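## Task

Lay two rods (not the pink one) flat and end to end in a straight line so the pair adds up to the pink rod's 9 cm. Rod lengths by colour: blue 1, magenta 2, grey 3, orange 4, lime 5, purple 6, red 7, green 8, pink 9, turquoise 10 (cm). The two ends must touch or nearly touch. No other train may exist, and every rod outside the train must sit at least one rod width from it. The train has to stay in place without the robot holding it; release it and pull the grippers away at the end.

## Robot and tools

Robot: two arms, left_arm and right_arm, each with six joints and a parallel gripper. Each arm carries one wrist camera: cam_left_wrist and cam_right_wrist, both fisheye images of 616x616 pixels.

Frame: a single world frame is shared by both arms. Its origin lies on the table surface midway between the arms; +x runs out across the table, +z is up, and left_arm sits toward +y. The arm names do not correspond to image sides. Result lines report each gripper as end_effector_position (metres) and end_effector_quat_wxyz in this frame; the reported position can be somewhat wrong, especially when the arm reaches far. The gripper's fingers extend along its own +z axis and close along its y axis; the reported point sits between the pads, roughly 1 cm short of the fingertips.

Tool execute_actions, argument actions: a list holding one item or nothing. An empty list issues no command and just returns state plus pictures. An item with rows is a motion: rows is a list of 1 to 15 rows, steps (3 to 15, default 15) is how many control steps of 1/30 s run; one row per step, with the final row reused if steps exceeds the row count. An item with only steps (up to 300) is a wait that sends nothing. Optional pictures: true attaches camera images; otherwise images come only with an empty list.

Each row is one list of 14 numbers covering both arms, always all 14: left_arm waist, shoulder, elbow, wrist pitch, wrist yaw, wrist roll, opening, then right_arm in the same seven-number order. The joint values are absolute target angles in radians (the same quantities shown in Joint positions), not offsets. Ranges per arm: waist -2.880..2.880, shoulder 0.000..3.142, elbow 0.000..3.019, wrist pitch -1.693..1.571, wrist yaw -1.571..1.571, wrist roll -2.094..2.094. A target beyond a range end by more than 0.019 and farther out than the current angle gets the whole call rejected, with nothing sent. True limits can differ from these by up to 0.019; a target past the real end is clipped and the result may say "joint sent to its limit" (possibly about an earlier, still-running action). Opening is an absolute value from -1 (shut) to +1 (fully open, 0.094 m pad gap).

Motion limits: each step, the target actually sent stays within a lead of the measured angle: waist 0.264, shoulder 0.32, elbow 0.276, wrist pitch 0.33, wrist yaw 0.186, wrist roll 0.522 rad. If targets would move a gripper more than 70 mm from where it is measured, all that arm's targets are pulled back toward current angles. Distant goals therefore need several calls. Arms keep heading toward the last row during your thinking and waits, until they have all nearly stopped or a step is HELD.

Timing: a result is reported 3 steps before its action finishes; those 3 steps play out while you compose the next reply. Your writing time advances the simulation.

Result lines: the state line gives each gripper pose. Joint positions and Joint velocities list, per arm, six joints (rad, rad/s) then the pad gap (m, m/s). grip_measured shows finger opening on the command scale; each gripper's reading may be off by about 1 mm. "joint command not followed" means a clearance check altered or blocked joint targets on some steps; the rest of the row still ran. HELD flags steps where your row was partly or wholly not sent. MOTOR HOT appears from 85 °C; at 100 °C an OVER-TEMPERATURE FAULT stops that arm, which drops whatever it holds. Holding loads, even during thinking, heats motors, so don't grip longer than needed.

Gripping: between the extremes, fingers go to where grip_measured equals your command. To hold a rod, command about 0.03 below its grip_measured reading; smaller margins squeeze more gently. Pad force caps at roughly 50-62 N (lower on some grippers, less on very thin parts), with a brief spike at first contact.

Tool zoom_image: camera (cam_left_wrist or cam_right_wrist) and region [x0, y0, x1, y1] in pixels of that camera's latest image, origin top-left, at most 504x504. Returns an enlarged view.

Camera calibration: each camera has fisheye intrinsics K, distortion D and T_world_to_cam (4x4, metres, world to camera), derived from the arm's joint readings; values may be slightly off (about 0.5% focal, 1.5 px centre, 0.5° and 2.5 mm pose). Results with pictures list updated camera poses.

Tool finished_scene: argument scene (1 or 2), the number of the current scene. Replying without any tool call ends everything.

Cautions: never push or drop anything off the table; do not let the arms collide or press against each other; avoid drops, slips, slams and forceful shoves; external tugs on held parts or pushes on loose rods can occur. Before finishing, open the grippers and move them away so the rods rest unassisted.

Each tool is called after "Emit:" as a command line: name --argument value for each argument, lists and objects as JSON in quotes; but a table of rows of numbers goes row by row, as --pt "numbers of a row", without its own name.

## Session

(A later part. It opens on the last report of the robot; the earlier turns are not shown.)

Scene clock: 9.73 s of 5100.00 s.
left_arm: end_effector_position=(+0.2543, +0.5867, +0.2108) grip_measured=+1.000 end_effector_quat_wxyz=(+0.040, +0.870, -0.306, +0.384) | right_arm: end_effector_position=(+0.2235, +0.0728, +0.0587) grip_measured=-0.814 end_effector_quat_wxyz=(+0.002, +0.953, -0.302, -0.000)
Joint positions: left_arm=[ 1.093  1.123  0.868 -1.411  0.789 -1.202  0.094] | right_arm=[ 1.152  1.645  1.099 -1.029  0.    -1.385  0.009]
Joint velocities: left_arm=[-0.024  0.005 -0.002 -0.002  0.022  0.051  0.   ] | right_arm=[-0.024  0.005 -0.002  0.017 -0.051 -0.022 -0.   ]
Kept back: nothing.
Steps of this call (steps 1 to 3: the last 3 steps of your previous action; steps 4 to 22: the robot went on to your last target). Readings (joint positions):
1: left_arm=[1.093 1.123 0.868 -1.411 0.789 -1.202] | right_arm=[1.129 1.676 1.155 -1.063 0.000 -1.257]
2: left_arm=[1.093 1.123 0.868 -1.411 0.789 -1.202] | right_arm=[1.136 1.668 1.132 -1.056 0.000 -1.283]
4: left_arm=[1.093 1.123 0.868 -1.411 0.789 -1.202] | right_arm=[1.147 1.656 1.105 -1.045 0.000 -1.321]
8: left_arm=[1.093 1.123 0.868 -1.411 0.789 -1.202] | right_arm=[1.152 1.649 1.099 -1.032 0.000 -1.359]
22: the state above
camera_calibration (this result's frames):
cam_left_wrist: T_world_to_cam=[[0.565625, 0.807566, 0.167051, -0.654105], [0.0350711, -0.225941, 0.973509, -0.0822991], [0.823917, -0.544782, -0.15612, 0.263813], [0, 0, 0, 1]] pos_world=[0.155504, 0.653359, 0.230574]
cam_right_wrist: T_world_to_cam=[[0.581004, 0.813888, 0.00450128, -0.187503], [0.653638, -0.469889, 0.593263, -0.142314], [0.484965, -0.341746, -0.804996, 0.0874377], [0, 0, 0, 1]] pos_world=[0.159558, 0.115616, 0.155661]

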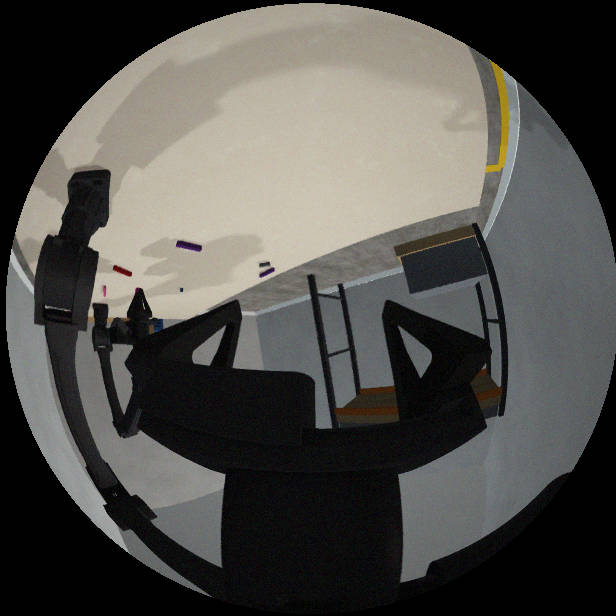

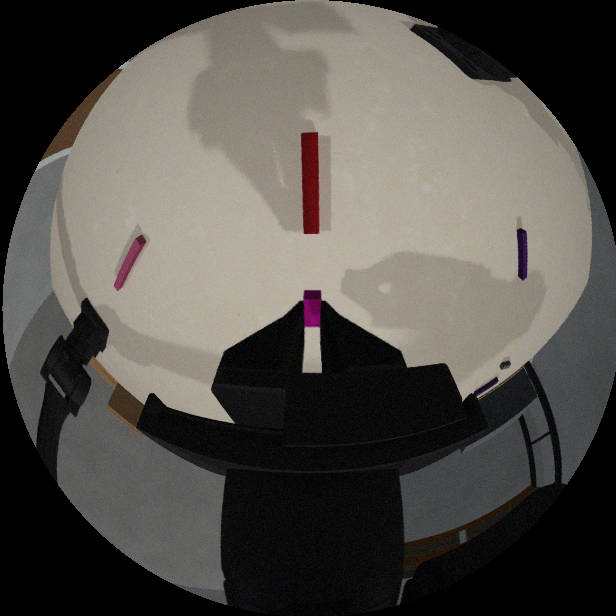

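Emit:
execute_actions --actions '[{"rows":[[1.093,1.123,0.868,-1.411,0.789,-1.202,1,1.16,1.645,1.1,-1.01,0.0,-1.38,-0.845],[1.093,1.123,0.868,-1.411,0.789,-1.202,1,1.165,1.652,1.097,-1.0,0.0,-1.37,-0.845],[1.093,1.123,0.868,-1.411,0.789,-1.202,1,1.17,1.659,1.094,-0.99,0.0,-1.36,-0.845],[1.093,1.123,0.868,-1.411,0.789,-1.202,1,1.175,1.666,1.091,-0.98,0.0,-1.35,-0.845],[1.093,1.123,0.868,-1.411,0.789,-1.202,1,1.18,1.673,1.088,-0.97,0.0,-1.345,-0.845],[1.093,1.123,0.868,-1.411,0.789,-1.202,1,1.185,1.68,1.085,-0.96,0.0,-1.34,-0.845],[1.093,1.123,0.868,-1.411,0.789,-1.202,1,1.19,1.686,1.081,-0.95,0.0,-1.335,-0.845],[1.093,1.123,0.868,-1.411,0.789,-1.202,1,1.195,1.692,1.078,-0.942,0.0,-1.33,-0.845],[1.093,1.123,0.868,-1.411,0.789,-1.202,1,1.2,1.697,1.075,-0.935,0.0,-1.327,-0.845],[1.093,1.123,0.868,-1.411,0.789,-1.202,1,1.204,1.7,1.072,-0.93,0.0,-1.327,-0.845]],"steps":15}]'

Emit:
execute_actions --actions '[{"steps":14}]' --pictures true

Emit:
zoom_image --camera "cam_right_wrist" --region '[250, 210, 376, 336]'

Scene clock: 10.70 s of 5100.00 s.
left_arm: end_effector_position=(+0.2543, +0.5867, +0.2108) grip_measured=+1.000 end_effector_quat_wxyz=(+0.040, +0.870, -0.306, +0.384) | right_arm: end_effector_position=(+0.2119, +0.0867, +0.0374) grip_measured=-0.814 end_effector_quat_wxyz=(-0.011, +0.953, -0.301, +0.001)
Joint positions: left_arm=[ 1.093  1.123  0.868 -1.411  0.789 -1.202  0.094] | right_arm=[ 1.188  1.681  1.079 -0.947  0.    -1.35   0.009]
Joint velocities: left_arm=[ 0.005 -0.005 -0.017  0.002 -0.007 -0.051  0.   ] | right_arm=[ 0.122  0.181 -0.085  0.056  0.037  0.095 -0.   ]
Steps of this call (steps 1 to 15: the robot went on to your last target; steps 16 to 17: nothing new was sent; steps 18 to 29: the first 12 steps of this action). Readings (joint positions):
18: left_arm=[1.093 1.123 0.868 -1.411 0.789 -1.202] | right_arm=[1.152 1.645 1.099 -1.028 0.000 -1.386]
19: left_arm=[1.093 1.123 0.868 -1.411 0.789 -1.202] | right_arm=[1.152 1.645 1.099 -1.025 0.000 -1.385]
21: left_arm=[1.093 1.123 0.868 -1.411 0.789 -1.202] | right_arm=[1.153 1.646 1.098 -1.012 0.000 -1.380]
25: left_arm=[1.093 1.123 0.868 -1.411 0.789 -1.202] | right_arm=[1.165 1.655 1.092 -0.973 0.000 -1.363]
29: the state above

Scene clock: 11.17 s of 5100.00 s.
left_arm: end_effector_position=(+0.2543, +0.5867, +0.2108) grip_measured=+1.000 end_effector_quat_wxyz=(+0.040, +0.870, -0.306, +0.384) | right_arm: end_effector_position=(+0.2065, +0.0843, +0.0293) grip_measured=-0.814 end_effector_quat_wxyz=(-0.002, +0.954, -0.301, +0.000)
Joint positions: left_arm=[ 1.093  1.123  0.868 -1.411  0.789 -1.202  0.094] | right_arm=[ 1.197  1.694  1.071 -0.944  0.    -1.341  0.009]
Joint velocities: left_arm=[-0.005 -0.005 -0.022 -0.032 -0.037  0.007  0.   ] | right_arm=[-0.005 -0.005 -0.007 -0.007  0.007 -0.081  0.001]
Kept back: nothing.
Steps of this call (steps 1 to 3: the last 3 steps of your previous action; steps 4 to 14: the robot went on to your last target). Readings (joint positions):
1: left_arm=[1.093 1.123 0.868 -1.411 0.789 -1.202] | right_arm=[1.193 1.686 1.076 -0.946 0.000 -1.348]
2: left_arm=[1.093 1.123 0.868 -1.411 0.789 -1.202] | right_arm=[1.195 1.690 1.074 -0.946 0.000 -1.347]
4: left_arm=[1.093 1.123 0.868 -1.411 0.789 -1.202] | right_arm=[1.197 1.694 1.071 -0.946 0.000 -1.345]
8: left_arm=[1.093 1.123 0.868 -1.411 0.789 -1.202] | right_arm=[1.197 1.694 1.071 -0.944 0.000 -1.343]
14: the state above
camera_calibration (this result's frames):
cam_left_wrist: T_world_to_cam=[[0.565625, 0.807566, 0.167051, -0.654105], [0.0350711, -0.225941, 0.973509, -0.0822991], [0.823917, -0.544782, -0.15612, 0.263813], [0, 0, 0, 1]] pos_world=[0.155504, 0.653359, 0.230574]
cam_right_wrist: T_world_to_cam=[[0.579112, 0.815149, 0.0127086, -0.186855], [0.652741, -0.472958, 0.59181, -0.107846], [0.488424, -0.334429, -0.805977, 0.0746821], [0, 0, 0, 1]] pos_world=[0.142129, 0.126284, 0.126391]

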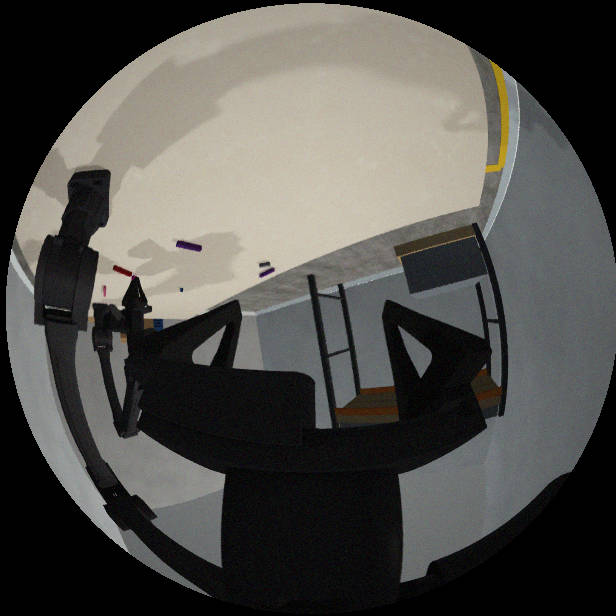

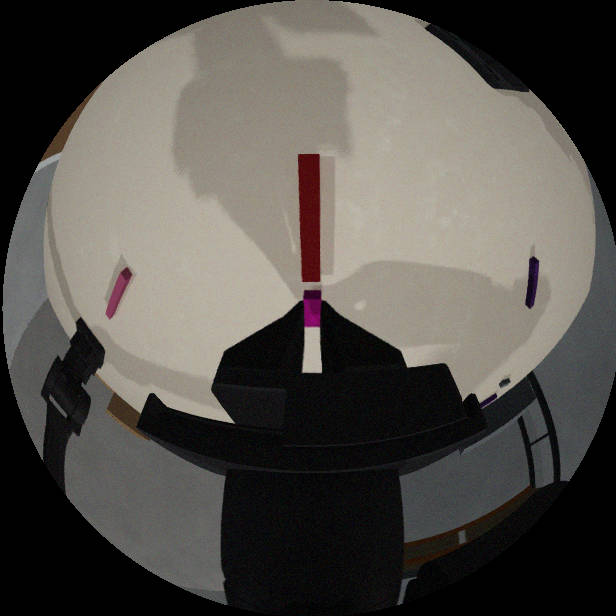

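Region (250, 210, 376, 336) of cam_right_wrist's 616x616 image, scaled by 4.000, with more detail than that image has.

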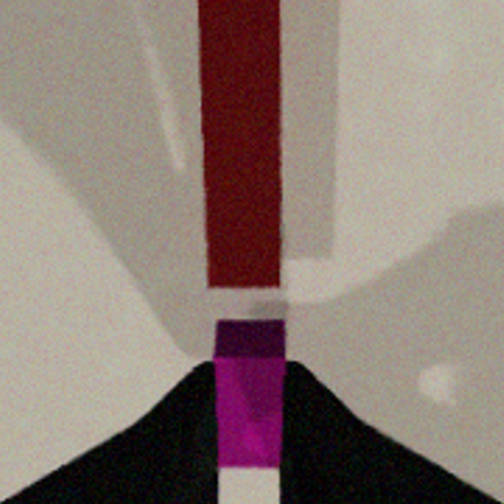

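Emit:
execute_actions --actions '[{"rows":[[1.093,1.123,0.868,-1.411,0.789,-1.202,1,1.204,1.704,1.072,-0.928,0.0,-1.327,-0.845],[1.093,1.123,0.868,-1.411,0.789,-1.202,1,1.204,1.708,1.072,-0.925,0.0,-1.327,-0.845],[1.093,1.123,0.868,-1.411,0.789,-1.202,1,1.204,1.711,1.072,-0.922,0.0,-1.327,-0.845],[1.093,1.123,0.868,-1.411,0.789,-1.202,1,1.206,1.713,1.072,-0.922,0.0,-1.323,-0.845],[1.093,1.123,0.868,-1.411,0.789,-1.202,1,1.208,1.713,1.072,-0.922,0.0,-1.32,-0.845],[1.093,1.123,0.868,-1.411,0.789,-1.202,1,1.21,1.713,1.072,-0.922,0.0,-1.317,-0.845],[1.093,1.123,0.868,-1.411,0.789,-1.202,1,1.212,1.713,1.072,-0.922,0.0,-1.315,-0.845]],"steps":15}]'

Emit:
execute_actions --actions '[{"steps":8}]' --pictures true

Emit:
zoom_image --camera "cam_right_wrist" --region '[250, 210, 376, 336]'

Scene clock: 11.93 s of 5100.00 s.
left_arm: end_effector_position=(+0.2543, +0.5867, +0.2108) grip_measured=+1.000 end_effector_quat_wxyz=(+0.040, +0.870, -0.306, +0.384) | right_arm: end_effector_position=(+0.2072, +0.0859, +0.0282) grip_measured=-0.814 end_effector_quat_wxyz=(-0.004, +0.952, -0.306, +0.000)
Joint positions: left_arm=[ 1.093  1.123  0.868 -1.411  0.789 -1.202  0.094] | right_arm=[ 1.197  1.696  1.071 -0.936  0.    -1.332  0.009]
Joint velocities: left_arm=[-0.015 -0.005 -0.012  0.002  0.007 -0.037  0.   ] | right_arm=[-0.005 -0.005 -0.012 -0.007 -0.007  0.037 -0.   ]
Steps of this call (steps 1 to 11: the robot went on to your last target; steps 12 to 23: the first 12 steps of this action). Readings (joint positions):
12: left_arm=[1.093 1.123 0.868 -1.411 0.789 -1.202] | right_arm=[1.197 1.694 1.071 -0.944 0.000 -1.341]
13: left_arm=[1.093 1.123 0.868 -1.411 0.789 -1.202] | right_arm=[1.197 1.694 1.071 -0.943 0.000 -1.341]
15: left_arm=[1.093 1.123 0.868 -1.411 0.789 -1.202] | right_arm=[1.197 1.694 1.071 -0.939 0.000 -1.341]
19: left_arm=[1.093 1.123 0.868 -1.411 0.789 -1.202] | right_arm=[1.197 1.695 1.071 -0.936 0.000 -1.335]
23: the state above

Scene clock: 12.20 s of 5100.00 s.
left_arm: end_effector_position=(+0.2543, +0.5867, +0.2108) grip_measured=+1.000 end_effector_quat_wxyz=(+0.040, +0.870, -0.306, +0.384) | right_arm: end_effector_position=(+0.2072, +0.0859, +0.0282) grip_measured=-0.814 end_effector_quat_wxyz=(-0.004, +0.952, -0.306, +0.000)
Joint positions: left_arm=[ 1.093  1.123  0.868 -1.411  0.789 -1.202  0.094] | right_arm=[ 1.197  1.696  1.071 -0.936  0.    -1.33   0.009]
Joint velocities: left_arm=[-0.005 -0.015 -0.017 -0.002  0.037  0.022  0.   ] | right_arm=[-0.005 -0.005 -0.027 -0.007  0.007 -0.051 -0.001]
Kept back: nothing.
Steps of this call (steps 1 to 3: the last 3 steps of your previous action; steps 4 to 8: the robot went on to your last target). Readings (joint positions):
1: left_arm=[1.093 1.123 0.868 -1.411 0.789 -1.202] | right_arm=[1.197 1.696 1.071 -0.936 0.000 -1.331]
2: left_arm=[1.093 1.123 0.868 -1.411 0.789 -1.202] | right_arm=[1.197 1.696 1.071 -0.936 0.000 -1.331]
4: left_arm=[1.093 1.123 0.868 -1.411 0.789 -1.202] | right_arm=[1.197 1.696 1.071 -0.936 0.000 -1.330]
8: the state above
camera_calibration (this result's frames):
cam_left_wrist: T_world_to_cam=[[0.565625, 0.807566, 0.167051, -0.654105], [0.0350711, -0.225941, 0.973509, -0.0822991], [0.823917, -0.544782, -0.15612, 0.263813], [0, 0, 0, 1]] pos_world=[0.155504, 0.653359, 0.230574]
cam_right_wrist: T_world_to_cam=[[0.588372, 0.808393, 0.0178775, -0.189975], [0.646131, -0.483336, 0.590679, -0.104555], [0.486141, -0.335988, -0.806709, 0.0746199], [0, 0, 0, 1]] pos_world=[0.143056, 0.128111, 0.125351]

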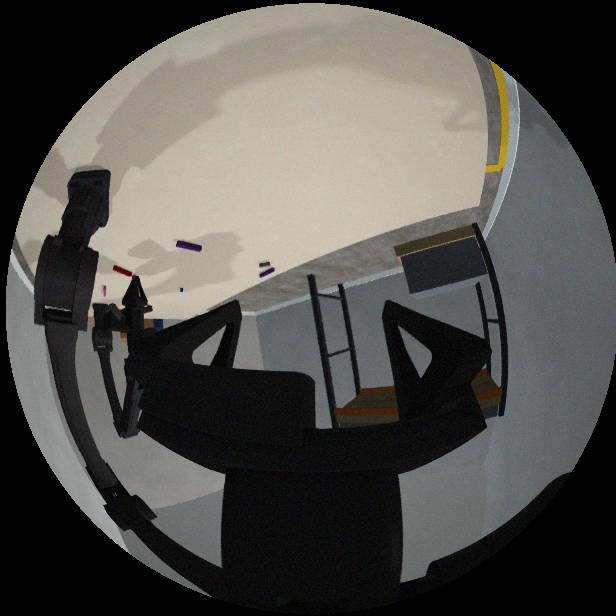

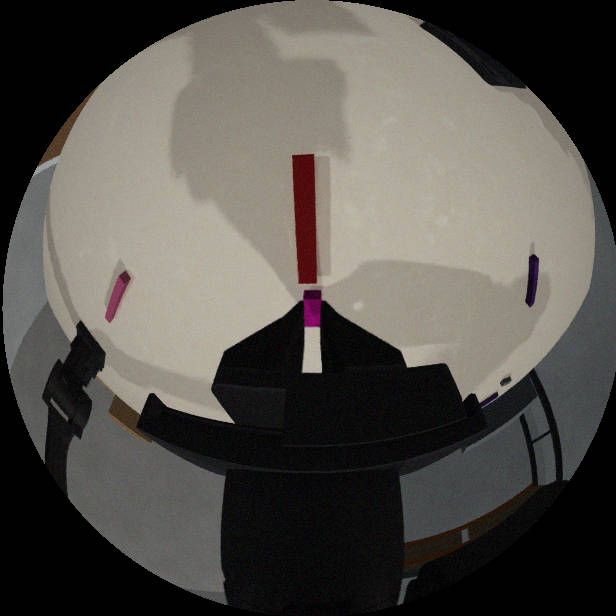

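Region (250, 210, 376, 336) of cam_right_wrist's 616x616 image, scaled by 4.000, with more detail than that image has.

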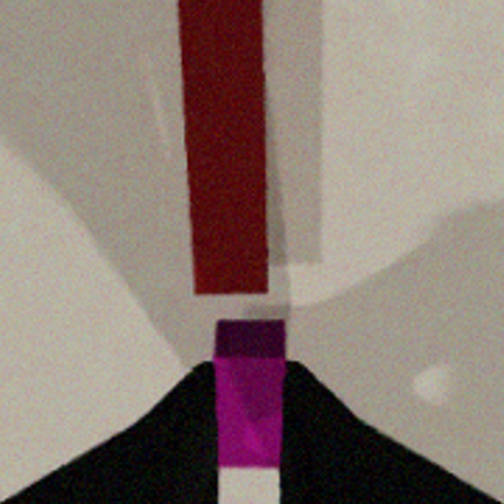

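Emit:
execute_actions --actions '[{"rows":[[1.093,1.123,0.868,-1.411,0.789,-1.202,1,1.214,1.713,1.068,-0.92,0.0,-1.315,-0.845],[1.093,1.123,0.868,-1.411,0.789,-1.202,1,1.216,1.713,1.066,-0.917,0.0,-1.313,-0.845],[1.093,1.123,0.868,-1.411,0.789,-1.202,1,1.218,1.713,1.064,-0.914,0.0,-1.311,-0.845],[1.093,1.123,0.868,-1.411,0.789,-1.202,1,1.22,1.713,1.063,-0.912,0.0,-1.309,-0.845],[1.093,1.123,0.868,-1.411,0.789,-1.202,1,1.222,1.713,1.063,-0.912,0.0,-1.307,-0.845],[1.093,1.123,0.868,-1.411,0.789,-1.202,1,1.224,1.713,1.063,-0.912,0.0,-1.305,-0.845],[1.093,1.123,0.868,-1.411,0.789,-1.202,1,1.226,1.713,1.063,-0.912,0.0,-1.305,-0.845]],"steps":15}]'

Emit:
execute_actions --actions '[{"steps":10}]' --pictures true

Emit:
zoom_image --camera "cam_right_wrist" --region '[250, 210, 376, 336]'

Scene clock: 12.90 s of 5100.00 s.
left_arm: end_effector_position=(+0.2543, +0.5867, +0.2108) grip_measured=+1.000 end_effector_quat_wxyz=(+0.040, +0.870, -0.306, +0.384) | right_arm: end_effector_position=(+0.1901, +0.0962, +0.0232) grip_measured=-0.814 end_effector_quat_wxyz=(-0.008, +0.957, -0.291, -0.001)
Joint positions: left_arm=[ 1.093  1.123  0.868 -1.411  0.789 -1.202  0.094] | right_arm=[ 1.24   1.708  1.071 -0.917 -0.003 -1.32   0.009]
Joint velocities: left_arm=[-0.005 -0.005 -0.017  0.007 -0.022 -0.022  0.   ] | right_arm=[-0.005  0.005  0.002 -0.002  0.022  0.037  0.001]
Steps of this call (steps 1 to 9: the robot went on to your last target; steps 10 to 21: the first 12 steps of this action). Readings (joint positions):
10: left_arm=[1.093 1.123 0.868 -1.411 0.789 -1.202] | right_arm=[1.222 1.708 1.071 -0.925 -0.022 -1.329]
11: left_arm=[1.093 1.123 0.868 -1.411 0.789 -1.202] | right_arm=[1.229 1.708 1.071 -0.923 -0.022 -1.328]
13: left_arm=[1.093 1.123 0.868 -1.411 0.789 -1.202] | right_arm=[1.238 1.708 1.071 -0.919 -0.022 -1.327]
17: left_arm=[1.093 1.123 0.868 -1.411 0.789 -1.202] | right_arm=[1.241 1.708 1.071 -0.917 -0.008 -1.323]
21: the state above

Scene clock: 13.23 s of 5100.00 s.
left_arm: end_effector_position=(+0.2543, +0.5867, +0.2108) grip_measured=+1.000 end_effector_quat_wxyz=(+0.040, +0.870, -0.306, +0.384) | right_arm: end_effector_position=(+0.1903, +0.0962, +0.0232) grip_measured=-0.814 end_effector_quat_wxyz=(-0.008, +0.957, -0.291, -0.001)
Joint positions: left_arm=[ 1.093  1.123  0.868 -1.411  0.789 -1.202  0.094] | right_arm=[ 1.24   1.708  1.071 -0.917 -0.002 -1.319  0.009]
Joint velocities: left_arm=[-0.005  0.005 -0.022  0.022 -0.022  0.007  0.   ] | right_arm=[-0.015 -0.005  0.012 -0.022 -0.007 -0.081 -0.   ]
Kept back: nothing.
Steps of this call (steps 1 to 3: the last 3 steps of your previous action; steps 4 to 10: the robot went on to your last target). Readings (joint positions):
1: left_arm=[1.093 1.123 0.868 -1.411 0.789 -1.202] | right_arm=[1.240 1.708 1.071 -0.917 -0.003 -1.320]
2: left_arm=[1.093 1.123 0.868 -1.411 0.789 -1.202] | right_arm=[1.240 1.708 1.071 -0.917 -0.003 -1.320]
4: left_arm=[1.093 1.123 0.868 -1.411 0.789 -1.202] | right_arm=[1.240 1.708 1.071 -0.917 -0.002 -1.320]
8: left_arm=[1.093 1.123 0.868 -1.411 0.789 -1.202] | right_arm=[1.240 1.708 1.071 -0.917 -0.002 -1.319]
10: the state above
camera_calibration (this result's frames):
cam_left_wrist: T_world_to_cam=[[0.565625, 0.807566, 0.167051, -0.654105], [0.0350711, -0.225941, 0.973509, -0.0822991], [0.823917, -0.544782, -0.15612, 0.263813], [0, 0, 0, 1]] pos_world=[0.155504, 0.653359, 0.230574]
cam_right_wrist: T_world_to_cam=[[0.562448, 0.826451, 0.0251124, -0.185235], [0.660659, -0.467465, 0.587373, -0.0899654], [0.497174, -0.313776, -0.808927, 0.0780364], [0, 0, 0, 1]] pos_world=[0.124824, 0.135518, 0.120621]

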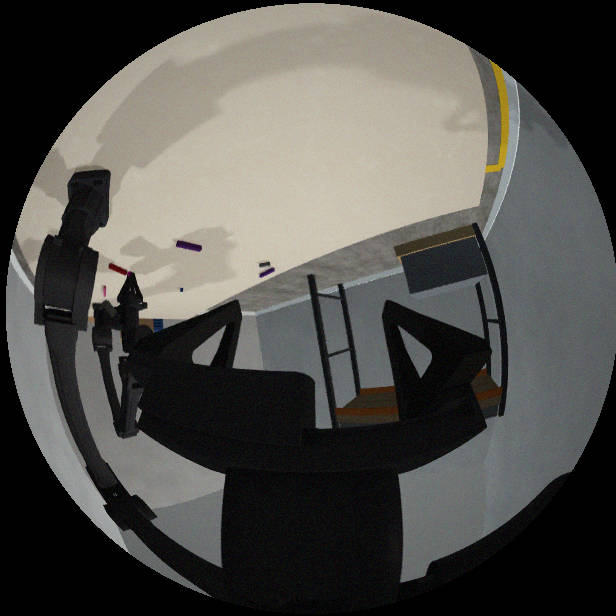

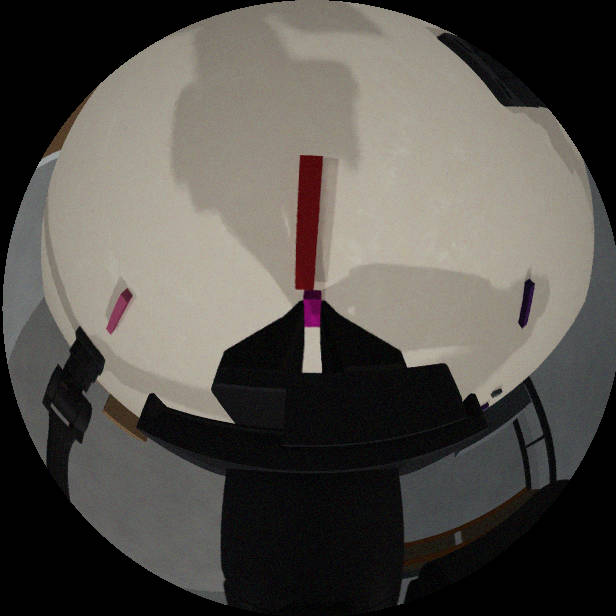

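Region (250, 210, 376, 336) of cam_right_wrist's 616x616 image, scaled by 4.000, with more detail than that image has.

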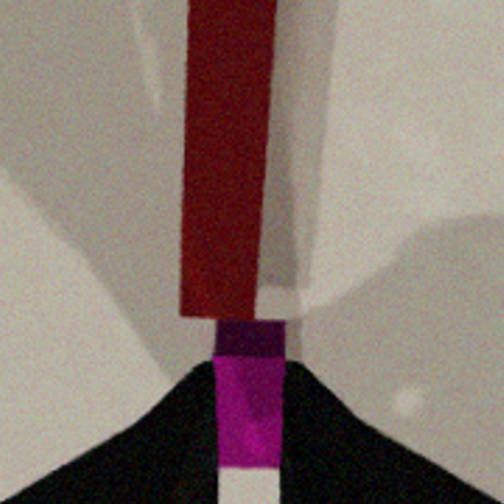

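Emit:
execute_actions --actions '[{"rows":[[1.093,1.123,0.868,-1.411,0.789,-1.202,1,1.24,1.703,1.075,-0.925,0.0,-1.3,-0.845],[1.093,1.123,0.868,-1.411,0.789,-1.202,1,1.24,1.703,1.075,-0.932,0.0,-1.285,-0.845],[1.093,1.123,0.868,-1.411,0.789,-1.202,1,1.24,1.703,1.075,-0.938,0.0,-1.27,-0.845],[1.093,1.123,0.868,-1.411,0.789,-1.202,1,1.24,1.703,1.075,-0.943,0.0,-1.255,-0.845],[1.093,1.123,0.868,-1.411,0.789,-1.202,1,1.24,1.703,1.075,-0.943,0.0,-1.24,-0.845],[1.093,1.123,0.868,-1.411,0.789,-1.202,1,1.24,1.703,1.075,-0.943,0.0,-1.226,-0.845]],"steps":15}]'

Emit:
execute_actions --actions '[{"steps":12}]' --pictures true

Emit:
zoom_image --camera "cam_right_wrist" --region '[250, 210, 376, 336]'

Scene clock: 14.23 s of 5100.00 s.
left_arm: end_effector_position=(+0.2543, +0.5867, +0.2108) grip_measured=+1.000 end_effector_quat_wxyz=(+0.040, +0.870, -0.306, +0.384) | right_arm: end_effector_position=(+0.1894, +0.0932, +0.0235) grip_measured=-0.814 end_effector_quat_wxyz=(-0.002, +0.946, -0.324, -0.001)
Joint positions: left_arm=[ 1.093  1.123  0.868 -1.411  0.789 -1.202  0.094] | right_arm=[ 1.24   1.707  1.071 -0.93  -0.001 -1.251  0.009]
Joint velocities: left_arm=[-0.005  0.005  0.002  0.007 -0.051  0.022  0.   ] | right_arm=[-0.005 -0.005 -0.012 -0.012 -0.066 -0.007 -0.   ]
Steps of this call (steps 1 to 15: the robot went on to your last target; steps 16 to 18: nothing new was sent; steps 19 to 30: the first 12 steps of this action). Readings (joint positions):
19: left_arm=[1.093 1.123 0.868 -1.411 0.789 -1.202] | right_arm=[1.240 1.708 1.071 -0.917 -0.001 -1.318]
20: left_arm=[1.093 1.123 0.868 -1.411 0.789 -1.202] | right_arm=[1.240 1.707 1.071 -0.917 -0.001 -1.315]
22: left_arm=[1.093 1.123 0.868 -1.411 0.789 -1.202] | right_arm=[1.240 1.707 1.071 -0.922 -0.001 -1.302]
26: left_arm=[1.093 1.123 0.868 -1.411 0.789 -1.202] | right_arm=[1.240 1.707 1.071 -0.929 -0.001 -1.267]
30: the state above

Scene clock: 14.63 s of 5100.00 s.
left_arm: end_effector_position=(+0.2543, +0.5867, +0.2108) grip_measured=+1.000 end_effector_quat_wxyz=(+0.040, +0.870, -0.306, +0.384) | right_arm: end_effector_position=(+0.1894, +0.0932, +0.0235) grip_measured=-0.814 end_effector_quat_wxyz=(-0.002, +0.944, -0.329, -0.001)
Joint positions: left_arm=[ 1.093  1.123  0.868 -1.411  0.789 -1.202  0.094] | right_arm=[ 1.24   1.707  1.071 -0.93  -0.001 -1.241  0.009]
Joint velocities: left_arm=[ 0.005  0.005  0.007 -0.002  0.037  0.007  0.   ] | right_arm=[ 0.005 -0.015 -0.007 -0.002 -0.022 -0.022  0.001]
Kept back: nothing.
Steps of this call (steps 1 to 3: the last 3 steps of your previous action; steps 4 to 12: the robot went on to your last target). Readings (joint positions):
1: left_arm=[1.093 1.123 0.868 -1.411 0.789 -1.202] | right_arm=[1.240 1.707 1.071 -0.930 -0.001 -1.249]
2: left_arm=[1.093 1.123 0.868 -1.411 0.789 -1.202] | right_arm=[1.240 1.707 1.071 -0.930 -0.001 -1.247]
4: left_arm=[1.093 1.123 0.868 -1.411 0.789 -1.202] | right_arm=[1.240 1.707 1.071 -0.930 -0.001 -1.245]
8: left_arm=[1.093 1.123 0.868 -1.411 0.789 -1.202] | right_arm=[1.240 1.707 1.071 -0.930 -0.001 -1.242]
12: the state above
camera_calibration (this result's frames):
cam_left_wrist: T_world_to_cam=[[0.565625, 0.807566, 0.167051, -0.654105], [0.0350711, -0.225941, 0.973509, -0.0822991], [0.823917, -0.544782, -0.15612, 0.263813], [0, 0, 0, 1]] pos_world=[0.155504, 0.653359, 0.230574]
cam_right_wrist: T_world_to_cam=[[0.625684, 0.779963, 0.0133179, -0.189638], [0.624644, -0.511168, 0.590361, -0.0801024], [0.467267, -0.361061, -0.807029, 0.0878223], [0, 0, 0, 1]] pos_world=[0.127653, 0.138674, 0.12069]

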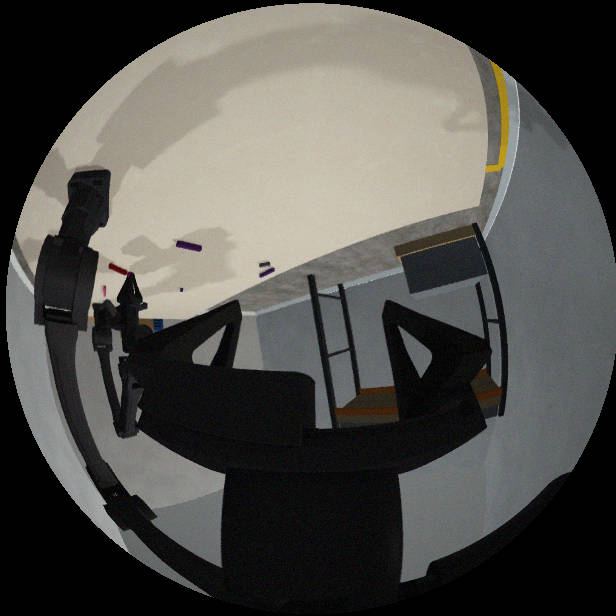

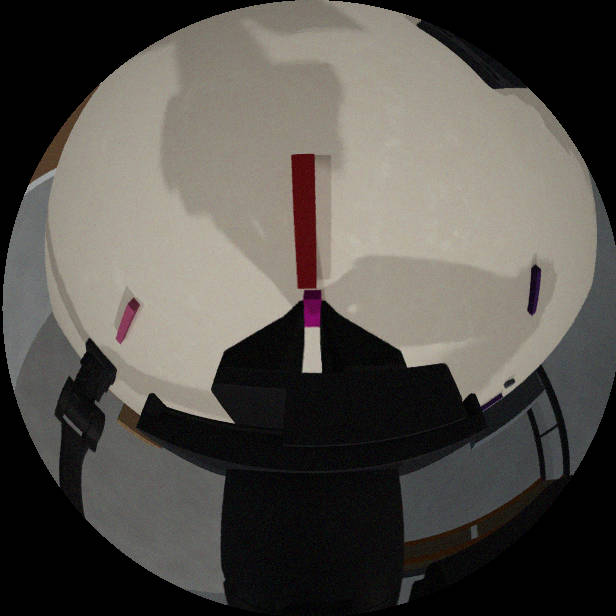

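Region (250, 210, 376, 336) of cam_right_wrist's 616x616 image, scaled by 4.000, with more detail than that image has.

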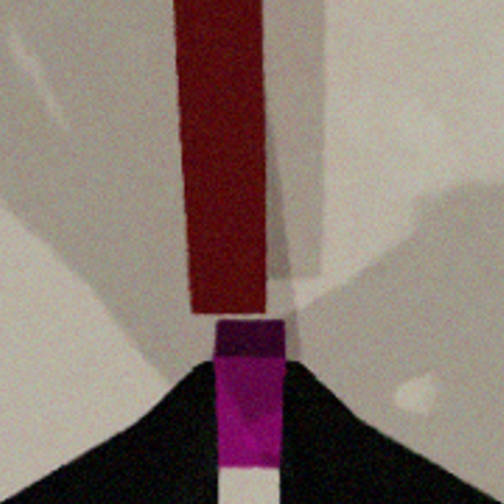

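Emit:
execute_actions --actions '[{"rows":[[1.093,1.123,0.868,-1.411,0.789,-1.202,1,1.25,1.703,1.075,-0.943,0.0,-1.23,-0.845],[1.093,1.123,0.868,-1.411,0.789,-1.202,1,1.255,1.703,1.075,-0.943,0.0,-1.23,-0.845],[1.093,1.123,0.868,-1.411,0.789,-1.202,1,1.259,1.703,1.075,-0.943,0.0,-1.23,-0.845],[1.093,1.123,0.868,-1.411,0.789,-1.202,1,1.262,1.703,1.075,-0.943,0.0,-1.23,-0.845],[1.093,1.123,0.868,-1.411,0.789,-1.202,1,1.265,1.703,1.075,-0.943,0.0,-1.23,-0.845],[1.093,1.123,0.868,-1.411,0.789,-1.202,1,1.268,1.703,1.075,-0.943,0.0,-1.23,-0.845]],"steps":15}]'

Emit:
execute_actions --actions '[{"steps":12}]' --pictures true

Emit:
zoom_image --camera "cam_right_wrist" --region '[250, 210, 376, 336]'

Scene clock: 15.27 s of 5100.00 s.
left_arm: end_effector_position=(+0.2543, +0.5867, +0.2108) grip_measured=+1.000 end_effector_quat_wxyz=(+0.040, +0.870, -0.306, +0.384) | right_arm: end_effector_position=(+0.1821, +0.0957, +0.0235) grip_measured=-0.814 end_effector_quat_wxyz=(-0.002, +0.947, -0.321, -0.001)
Joint positions: left_arm=[ 1.093  1.123  0.868 -1.411  0.789 -1.202  0.094] | right_arm=[ 1.257  1.707  1.071 -0.93  -0.001 -1.24   0.009]
Joint velocities: left_arm=[-0.005 -0.005 -0.002  0.007 -0.051  0.022  0.   ] | right_arm=[ 0.015 -0.015 -0.007  0.012  0.007  0.007  0.001]
Steps of this call (steps 1 to 7: the robot went on to your last target; steps 8 to 19: the first 12 steps of this action). Readings (joint positions):
8: left_arm=[1.093 1.123 0.868 -1.411 0.789 -1.202] | right_arm=[1.240 1.707 1.071 -0.930 -0.001 -1.240]
9: left_arm=[1.093 1.123 0.868 -1.411 0.789 -1.202] | right_arm=[1.240 1.707 1.071 -0.930 -0.001 -1.240]
11: left_arm=[1.093 1.123 0.868 -1.411 0.789 -1.202] | right_arm=[1.241 1.707 1.071 -0.930 -0.001 -1.240]
15: left_arm=[1.093 1.123 0.868 -1.411 0.789 -1.202] | right_arm=[1.250 1.707 1.071 -0.930 -0.001 -1.240]
19: the state above

Scene clock: 15.67 s of 5100.00 s.
left_arm: end_effector_position=(+0.2543, +0.5867, +0.2108) grip_measured=+1.000 end_effector_quat_wxyz=(+0.040, +0.870, -0.306, +0.384) | right_arm: end_effector_position=(+0.1821, +0.0957, +0.0235) grip_measured=-0.814 end_effector_quat_wxyz=(-0.002, +0.947, -0.321, -0.001)
Joint positions: left_arm=[ 1.093  1.123  0.868 -1.411  0.789 -1.202  0.094] | right_arm=[ 1.257  1.707  1.071 -0.93  -0.001 -1.24   0.009]
Joint velocities: left_arm=[-0.005 -0.015  0.012  0.002 -0.022  0.051  0.   ] | right_arm=[-0.015  0.005 -0.017  0.002 -0.051  0.022 -0.001]
Kept back: nothing.
Steps of this call (steps 1 to 3: the last 3 steps of your previous action; steps 4 to 12: the robot went on to your last target). Readings (joint positions):
1: left_arm=[1.093 1.123 0.868 -1.411 0.789 -1.202] | right_arm=[1.257 1.707 1.071 -0.930 -0.001 -1.240]
2: left_arm=[1.093 1.123 0.868 -1.411 0.789 -1.202] | right_arm=[1.257 1.707 1.071 -0.930 -0.001 -1.240]
4: left_arm=[1.093 1.123 0.868 -1.411 0.789 -1.202] | right_arm=[1.257 1.707 1.071 -0.930 -0.001 -1.240]
8: left_arm=[1.093 1.123 0.868 -1.411 0.789 -1.202] | right_arm=[1.257 1.707 1.071 -0.930 -0.001 -1.240]
12: the state above
camera_calibration (this result's frames):
cam_left_wrist: T_world_to_cam=[[0.565625, 0.807566, 0.167051, -0.654105], [0.0350711, -0.225941, 0.973509, -0.0822991], [0.823917, -0.544782, -0.15612, 0.263813], [0, 0, 0, 1]] pos_world=[0.155504, 0.653359, 0.230574]
cam_right_wrist: T_world_to_cam=[[0.612505, 0.790354, 0.0133169, -0.185631], [0.633137, -0.500612, 0.59036, -0.0768257], [0.47326, -0.353167, -0.80703, 0.0902857], [0, 0, 0, 1]] pos_world=[0.119612, 0.14014, 0.12069]

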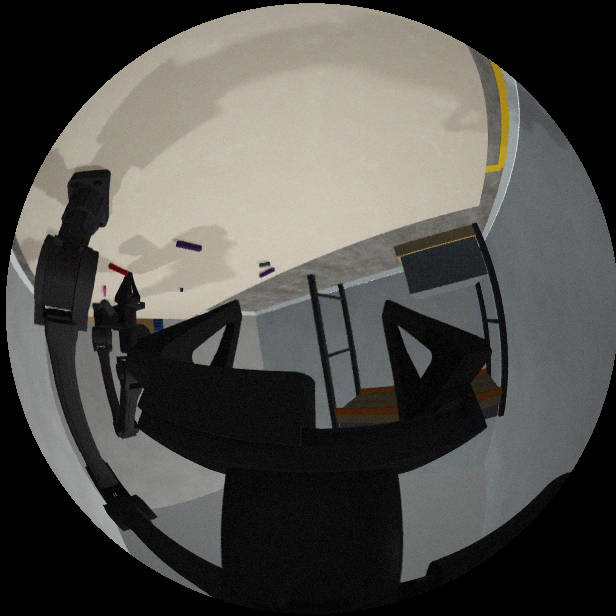

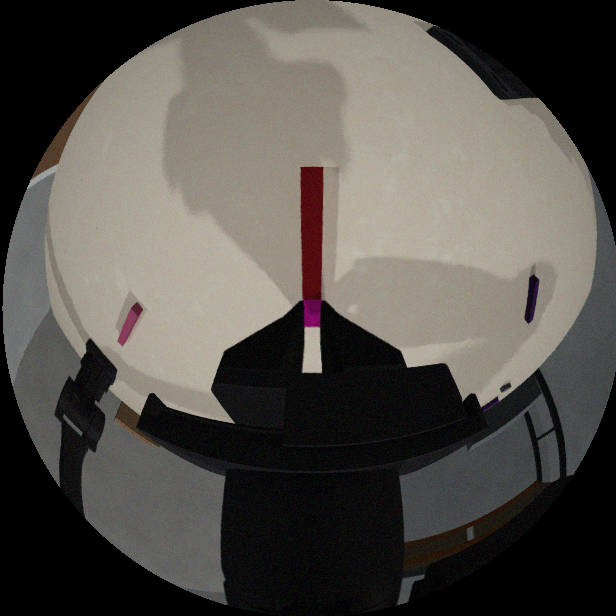

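Region (250, 210, 376, 336) of cam_right_wrist's 616x616 image, scaled by 4.000, with more detail than that image has.

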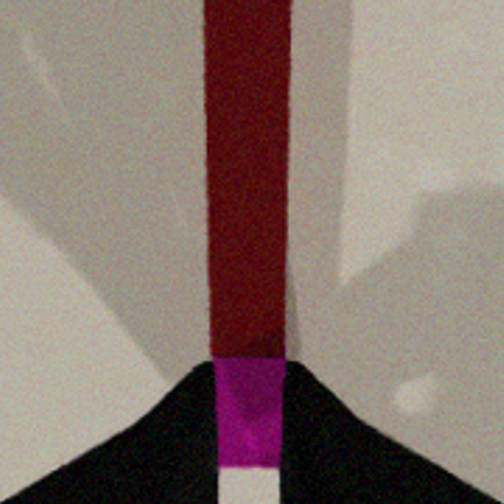

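Flush. Release and lift.

Emit:
execute_actions --actions '[{"rows":[[1.093,1.123,0.868,-1.411,0.789,-1.202,1,1.257,1.703,1.075,-0.935,0.0,-1.24,-0.8],[1.093,1.123,0.868,-1.411,0.789,-1.202,1,1.257,1.703,1.075,-0.935,0.0,-1.24,-0.75],[1.093,1.123,0.868,-1.411,0.789,-1.202,1,1.257,1.703,1.075,-0.935,0.0,-1.24,-0.65],[1.093,1.123,0.868,-1.411,0.789,-1.202,1,1.257,1.703,1.075,-0.935,0.0,-1.24,-0.45],[1.093,1.123,0.868,-1.411,0.789,-1.202,1,1.257,1.703,1.075,-0.935,0.0,-1.24,-0.2],[1.093,1.123,0.868,-1.411,0.789,-1.202,1,1.257,1.69,1.085,-0.94,0.0,-1.24,-0.1],[1.093,1.123,0.868,-1.411,0.789,-1.202,1,1.257,1.675,1.095,-0.95,0.0,-1.24,-0.1],[1.093,1.123,0.868,-1.411,0.789,-1.202,1,1.257,1.66,1.105,-0.97,0.0,-1.24,-0.1],[1.093,1.123,0.868,-1.411,0.789,-1.202,1,1.257,1.645,1.115,-0.99,0.0,-1.24,-0.1],[1.093,1.123,0.868,-1.411,0.789,-1.202,1,1.257,1.63,1.125,-1.015,0.0,-1.24,-0.1],[1.093,1.123,0.868,-1.411,0.789,-1.202,1,1.25,1.61,1.135,-1.045,0.0,-1.24,-0.1],[1.093,1.123,0.868,-1.411,0.789,-1.202,1,1.24,1.59,1.145,-1.075,0.0,-1.24,-0.1],[1.093,1.123,0.868,-1.411,0.789,-1.202,1,1.23,1.57,1.155,-1.105,0.0,-1.24,-0.1],[1.093,1.123,0.868,-1.411,0.789,-1.202,1,1.22,1.55,1.165,-1.135,0.0,-1.24,-0.1],[1.093,1.123,0.868,-1.411,0.789,-1.202,1,1.21,1.53,1.175,-1.165,0.0,-1.24,-0.1]],"steps":15}]'

Emit:
execute_actions --actions '[{"rows":[[1.093,1.123,0.868,-1.411,0.789,-1.202,1,1.2,1.51,1.185,-1.195,0.0,-1.24,-0.1],[1.093,1.123,0.868,-1.411,0.789,-1.202,1,1.19,1.49,1.195,-1.225,0.0,-1.24,-0.1],[1.093,1.123,0.868,-1.411,0.789,-1.202,1,1.18,1.475,1.205,-1.25,0.0,-1.24,-0.1],[1.093,1.123,0.868,-1.411,0.789,-1.202,1,1.17,1.46,1.21,-1.27,0.0,-1.24,-0.1]],"steps":15}]' --pictures true

Emit:
zoom_image --camera "cam_right_wrist" --region '[240, 130, 380, 270]'

Scene clock: 16.53 s of 5100.00 s.
left_arm: end_effector_position=(+0.2543, +0.5867, +0.2108) grip_measured=+1.000 end_effector_quat_wxyz=(+0.040, +0.870, -0.306, +0.384) | right_arm: end_effector_position=(+0.1783, +0.0842, +0.0471) grip_measured=-0.102 end_effector_quat_wxyz=(+0.010, +0.947, -0.321, -0.001)
Joint positions: left_arm=[ 1.093  1.123  0.868 -1.411  0.789 -1.202  0.094] | right_arm=[ 1.257  1.657  1.078 -1.012 -0.001 -1.24   0.042]
Joint velocities: left_arm=[ 0.005 -0.005 -0.012 -0.012  0.022  0.037  0.   ] | right_arm=[ 0.015 -0.474  0.149 -0.779 -0.037 -0.022 -0.   ]
Steps of this call (steps 1 to 14: the robot went on to your last target; steps 15 to 26: the first 12 steps of this action). Readings (joint positions):
15: left_arm=[1.093 1.123 0.868 -1.411 0.789 -1.202] | right_arm=[1.257 1.707 1.071 -0.930 -0.001 -1.240]
16: left_arm=[1.093 1.123 0.868 -1.411 0.789 -1.202] | right_arm=[1.257 1.707 1.071 -0.930 -0.001 -1.240]
18: left_arm=[1.093 1.123 0.868 -1.411 0.789 -1.202] | right_arm=[1.257 1.707 1.071 -0.930 -0.001 -1.240]
22: left_arm=[1.093 1.123 0.868 -1.411 0.789 -1.202] | right_arm=[1.257 1.701 1.071 -0.937 -0.001 -1.240]
26: the state above

Scene clock: 17.03 s of 5100.00 s.
left_arm: end_effector_position=(+0.2543, +0.5867, +0.2108) grip_measured=+1.000 end_effector_quat_wxyz=(+0.040, +0.870, -0.306, +0.384) | right_arm: end_effector_position=(+0.2091, +0.0595, +0.1765) grip_measured=-0.102 end_effector_quat_wxyz=(-0.034, +0.932, -0.362, +0.001)
Joint positions: left_arm=[ 1.093  1.123  0.868 -1.411  0.789 -1.202  0.094] | right_arm=[ 1.169  1.435  1.188 -1.256 -0.001 -1.24   0.042]
Joint velocities: left_arm=[-0.005  0.005 -0.002 -0.017  0.007  0.037  0.   ] | right_arm=[-0.015  0.122 -0.002 -0.022 -0.022  0.007 -0.001]
Steps of this call (steps 1 to 3: the last 3 steps of your previous action; steps 4 to 15: the first 12 steps of this action). Readings (joint positions):
4: left_arm=[1.093 1.123 0.868 -1.411 0.789 -1.202] | right_arm=[1.243 1.573 1.116 -1.126 -0.001 -1.240]
5: left_arm=[1.093 1.123 0.868 -1.411 0.789 -1.202] | right_arm=[1.234 1.549 1.129 -1.155 -0.001 -1.240]
7: left_arm=[1.093 1.123 0.868 -1.411 0.789 -1.202] | right_arm=[1.211 1.500 1.156 -1.209 -0.001 -1.240]
11: left_arm=[1.093 1.123 0.868 -1.411 0.789 -1.202] | right_arm=[1.172 1.434 1.186 -1.250 -0.001 -1.240]
15: the state above
camera_calibration (this result's frames):
cam_left_wrist: T_world_to_cam=[[0.565625, 0.807566, 0.167051, -0.654105], [0.0350711, -0.225941, 0.973509, -0.0822991], [0.823917, -0.544782, -0.15612, 0.263813], [0, 0, 0, 1]] pos_world=[0.155504, 0.653359, 0.230574]
cam_right_wrist: T_world_to_cam=[[0.678036, 0.731394, 0.0730111, -0.196335], [0.572379, -0.587705, 0.571826, -0.181171], [0.461139, -0.345929, -0.81712, 0.192078], [0, 0, 0, 1]] pos_world=[0.148246, 0.103569, 0.274884]

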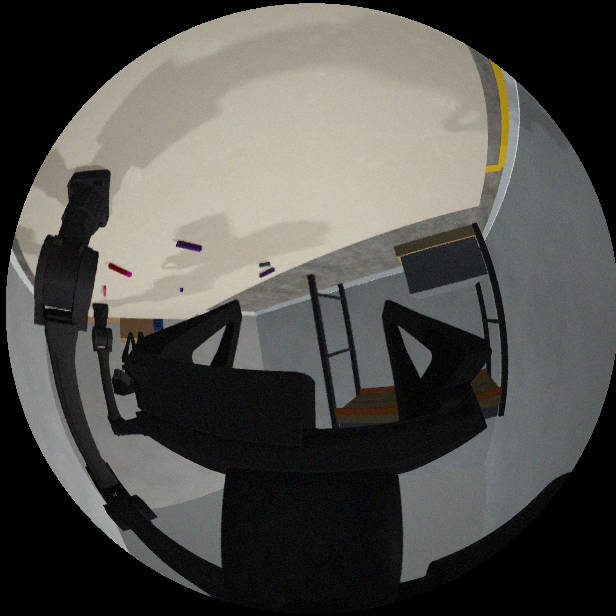

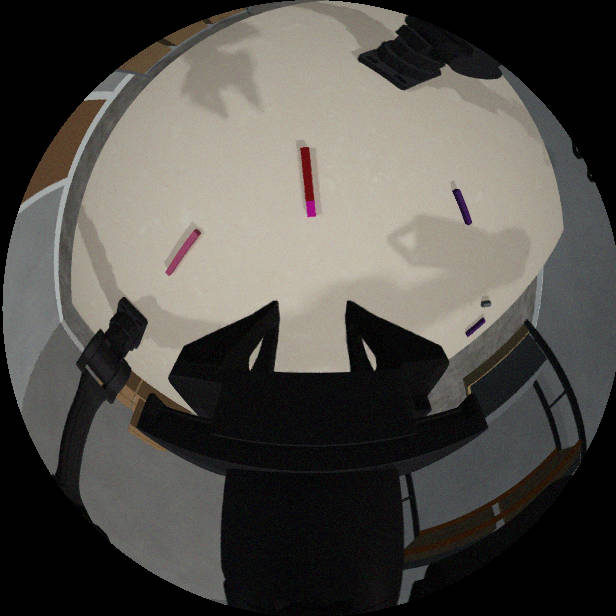

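Region (240, 130, 380, 270) of cam_right_wrist's 616x616 image, scaled by 3.600, with more detail than that image has.

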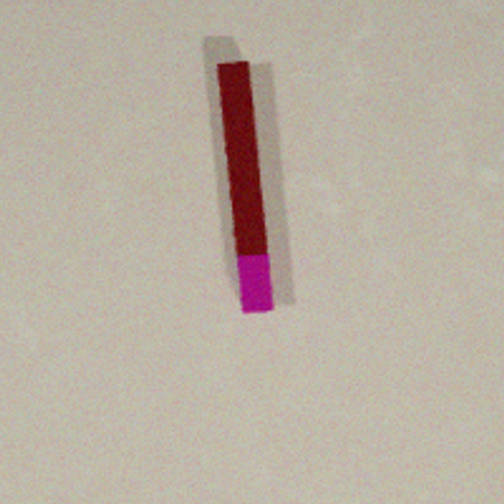

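Emit:
finished_scene --scene 2

The scene is finished: the task was done.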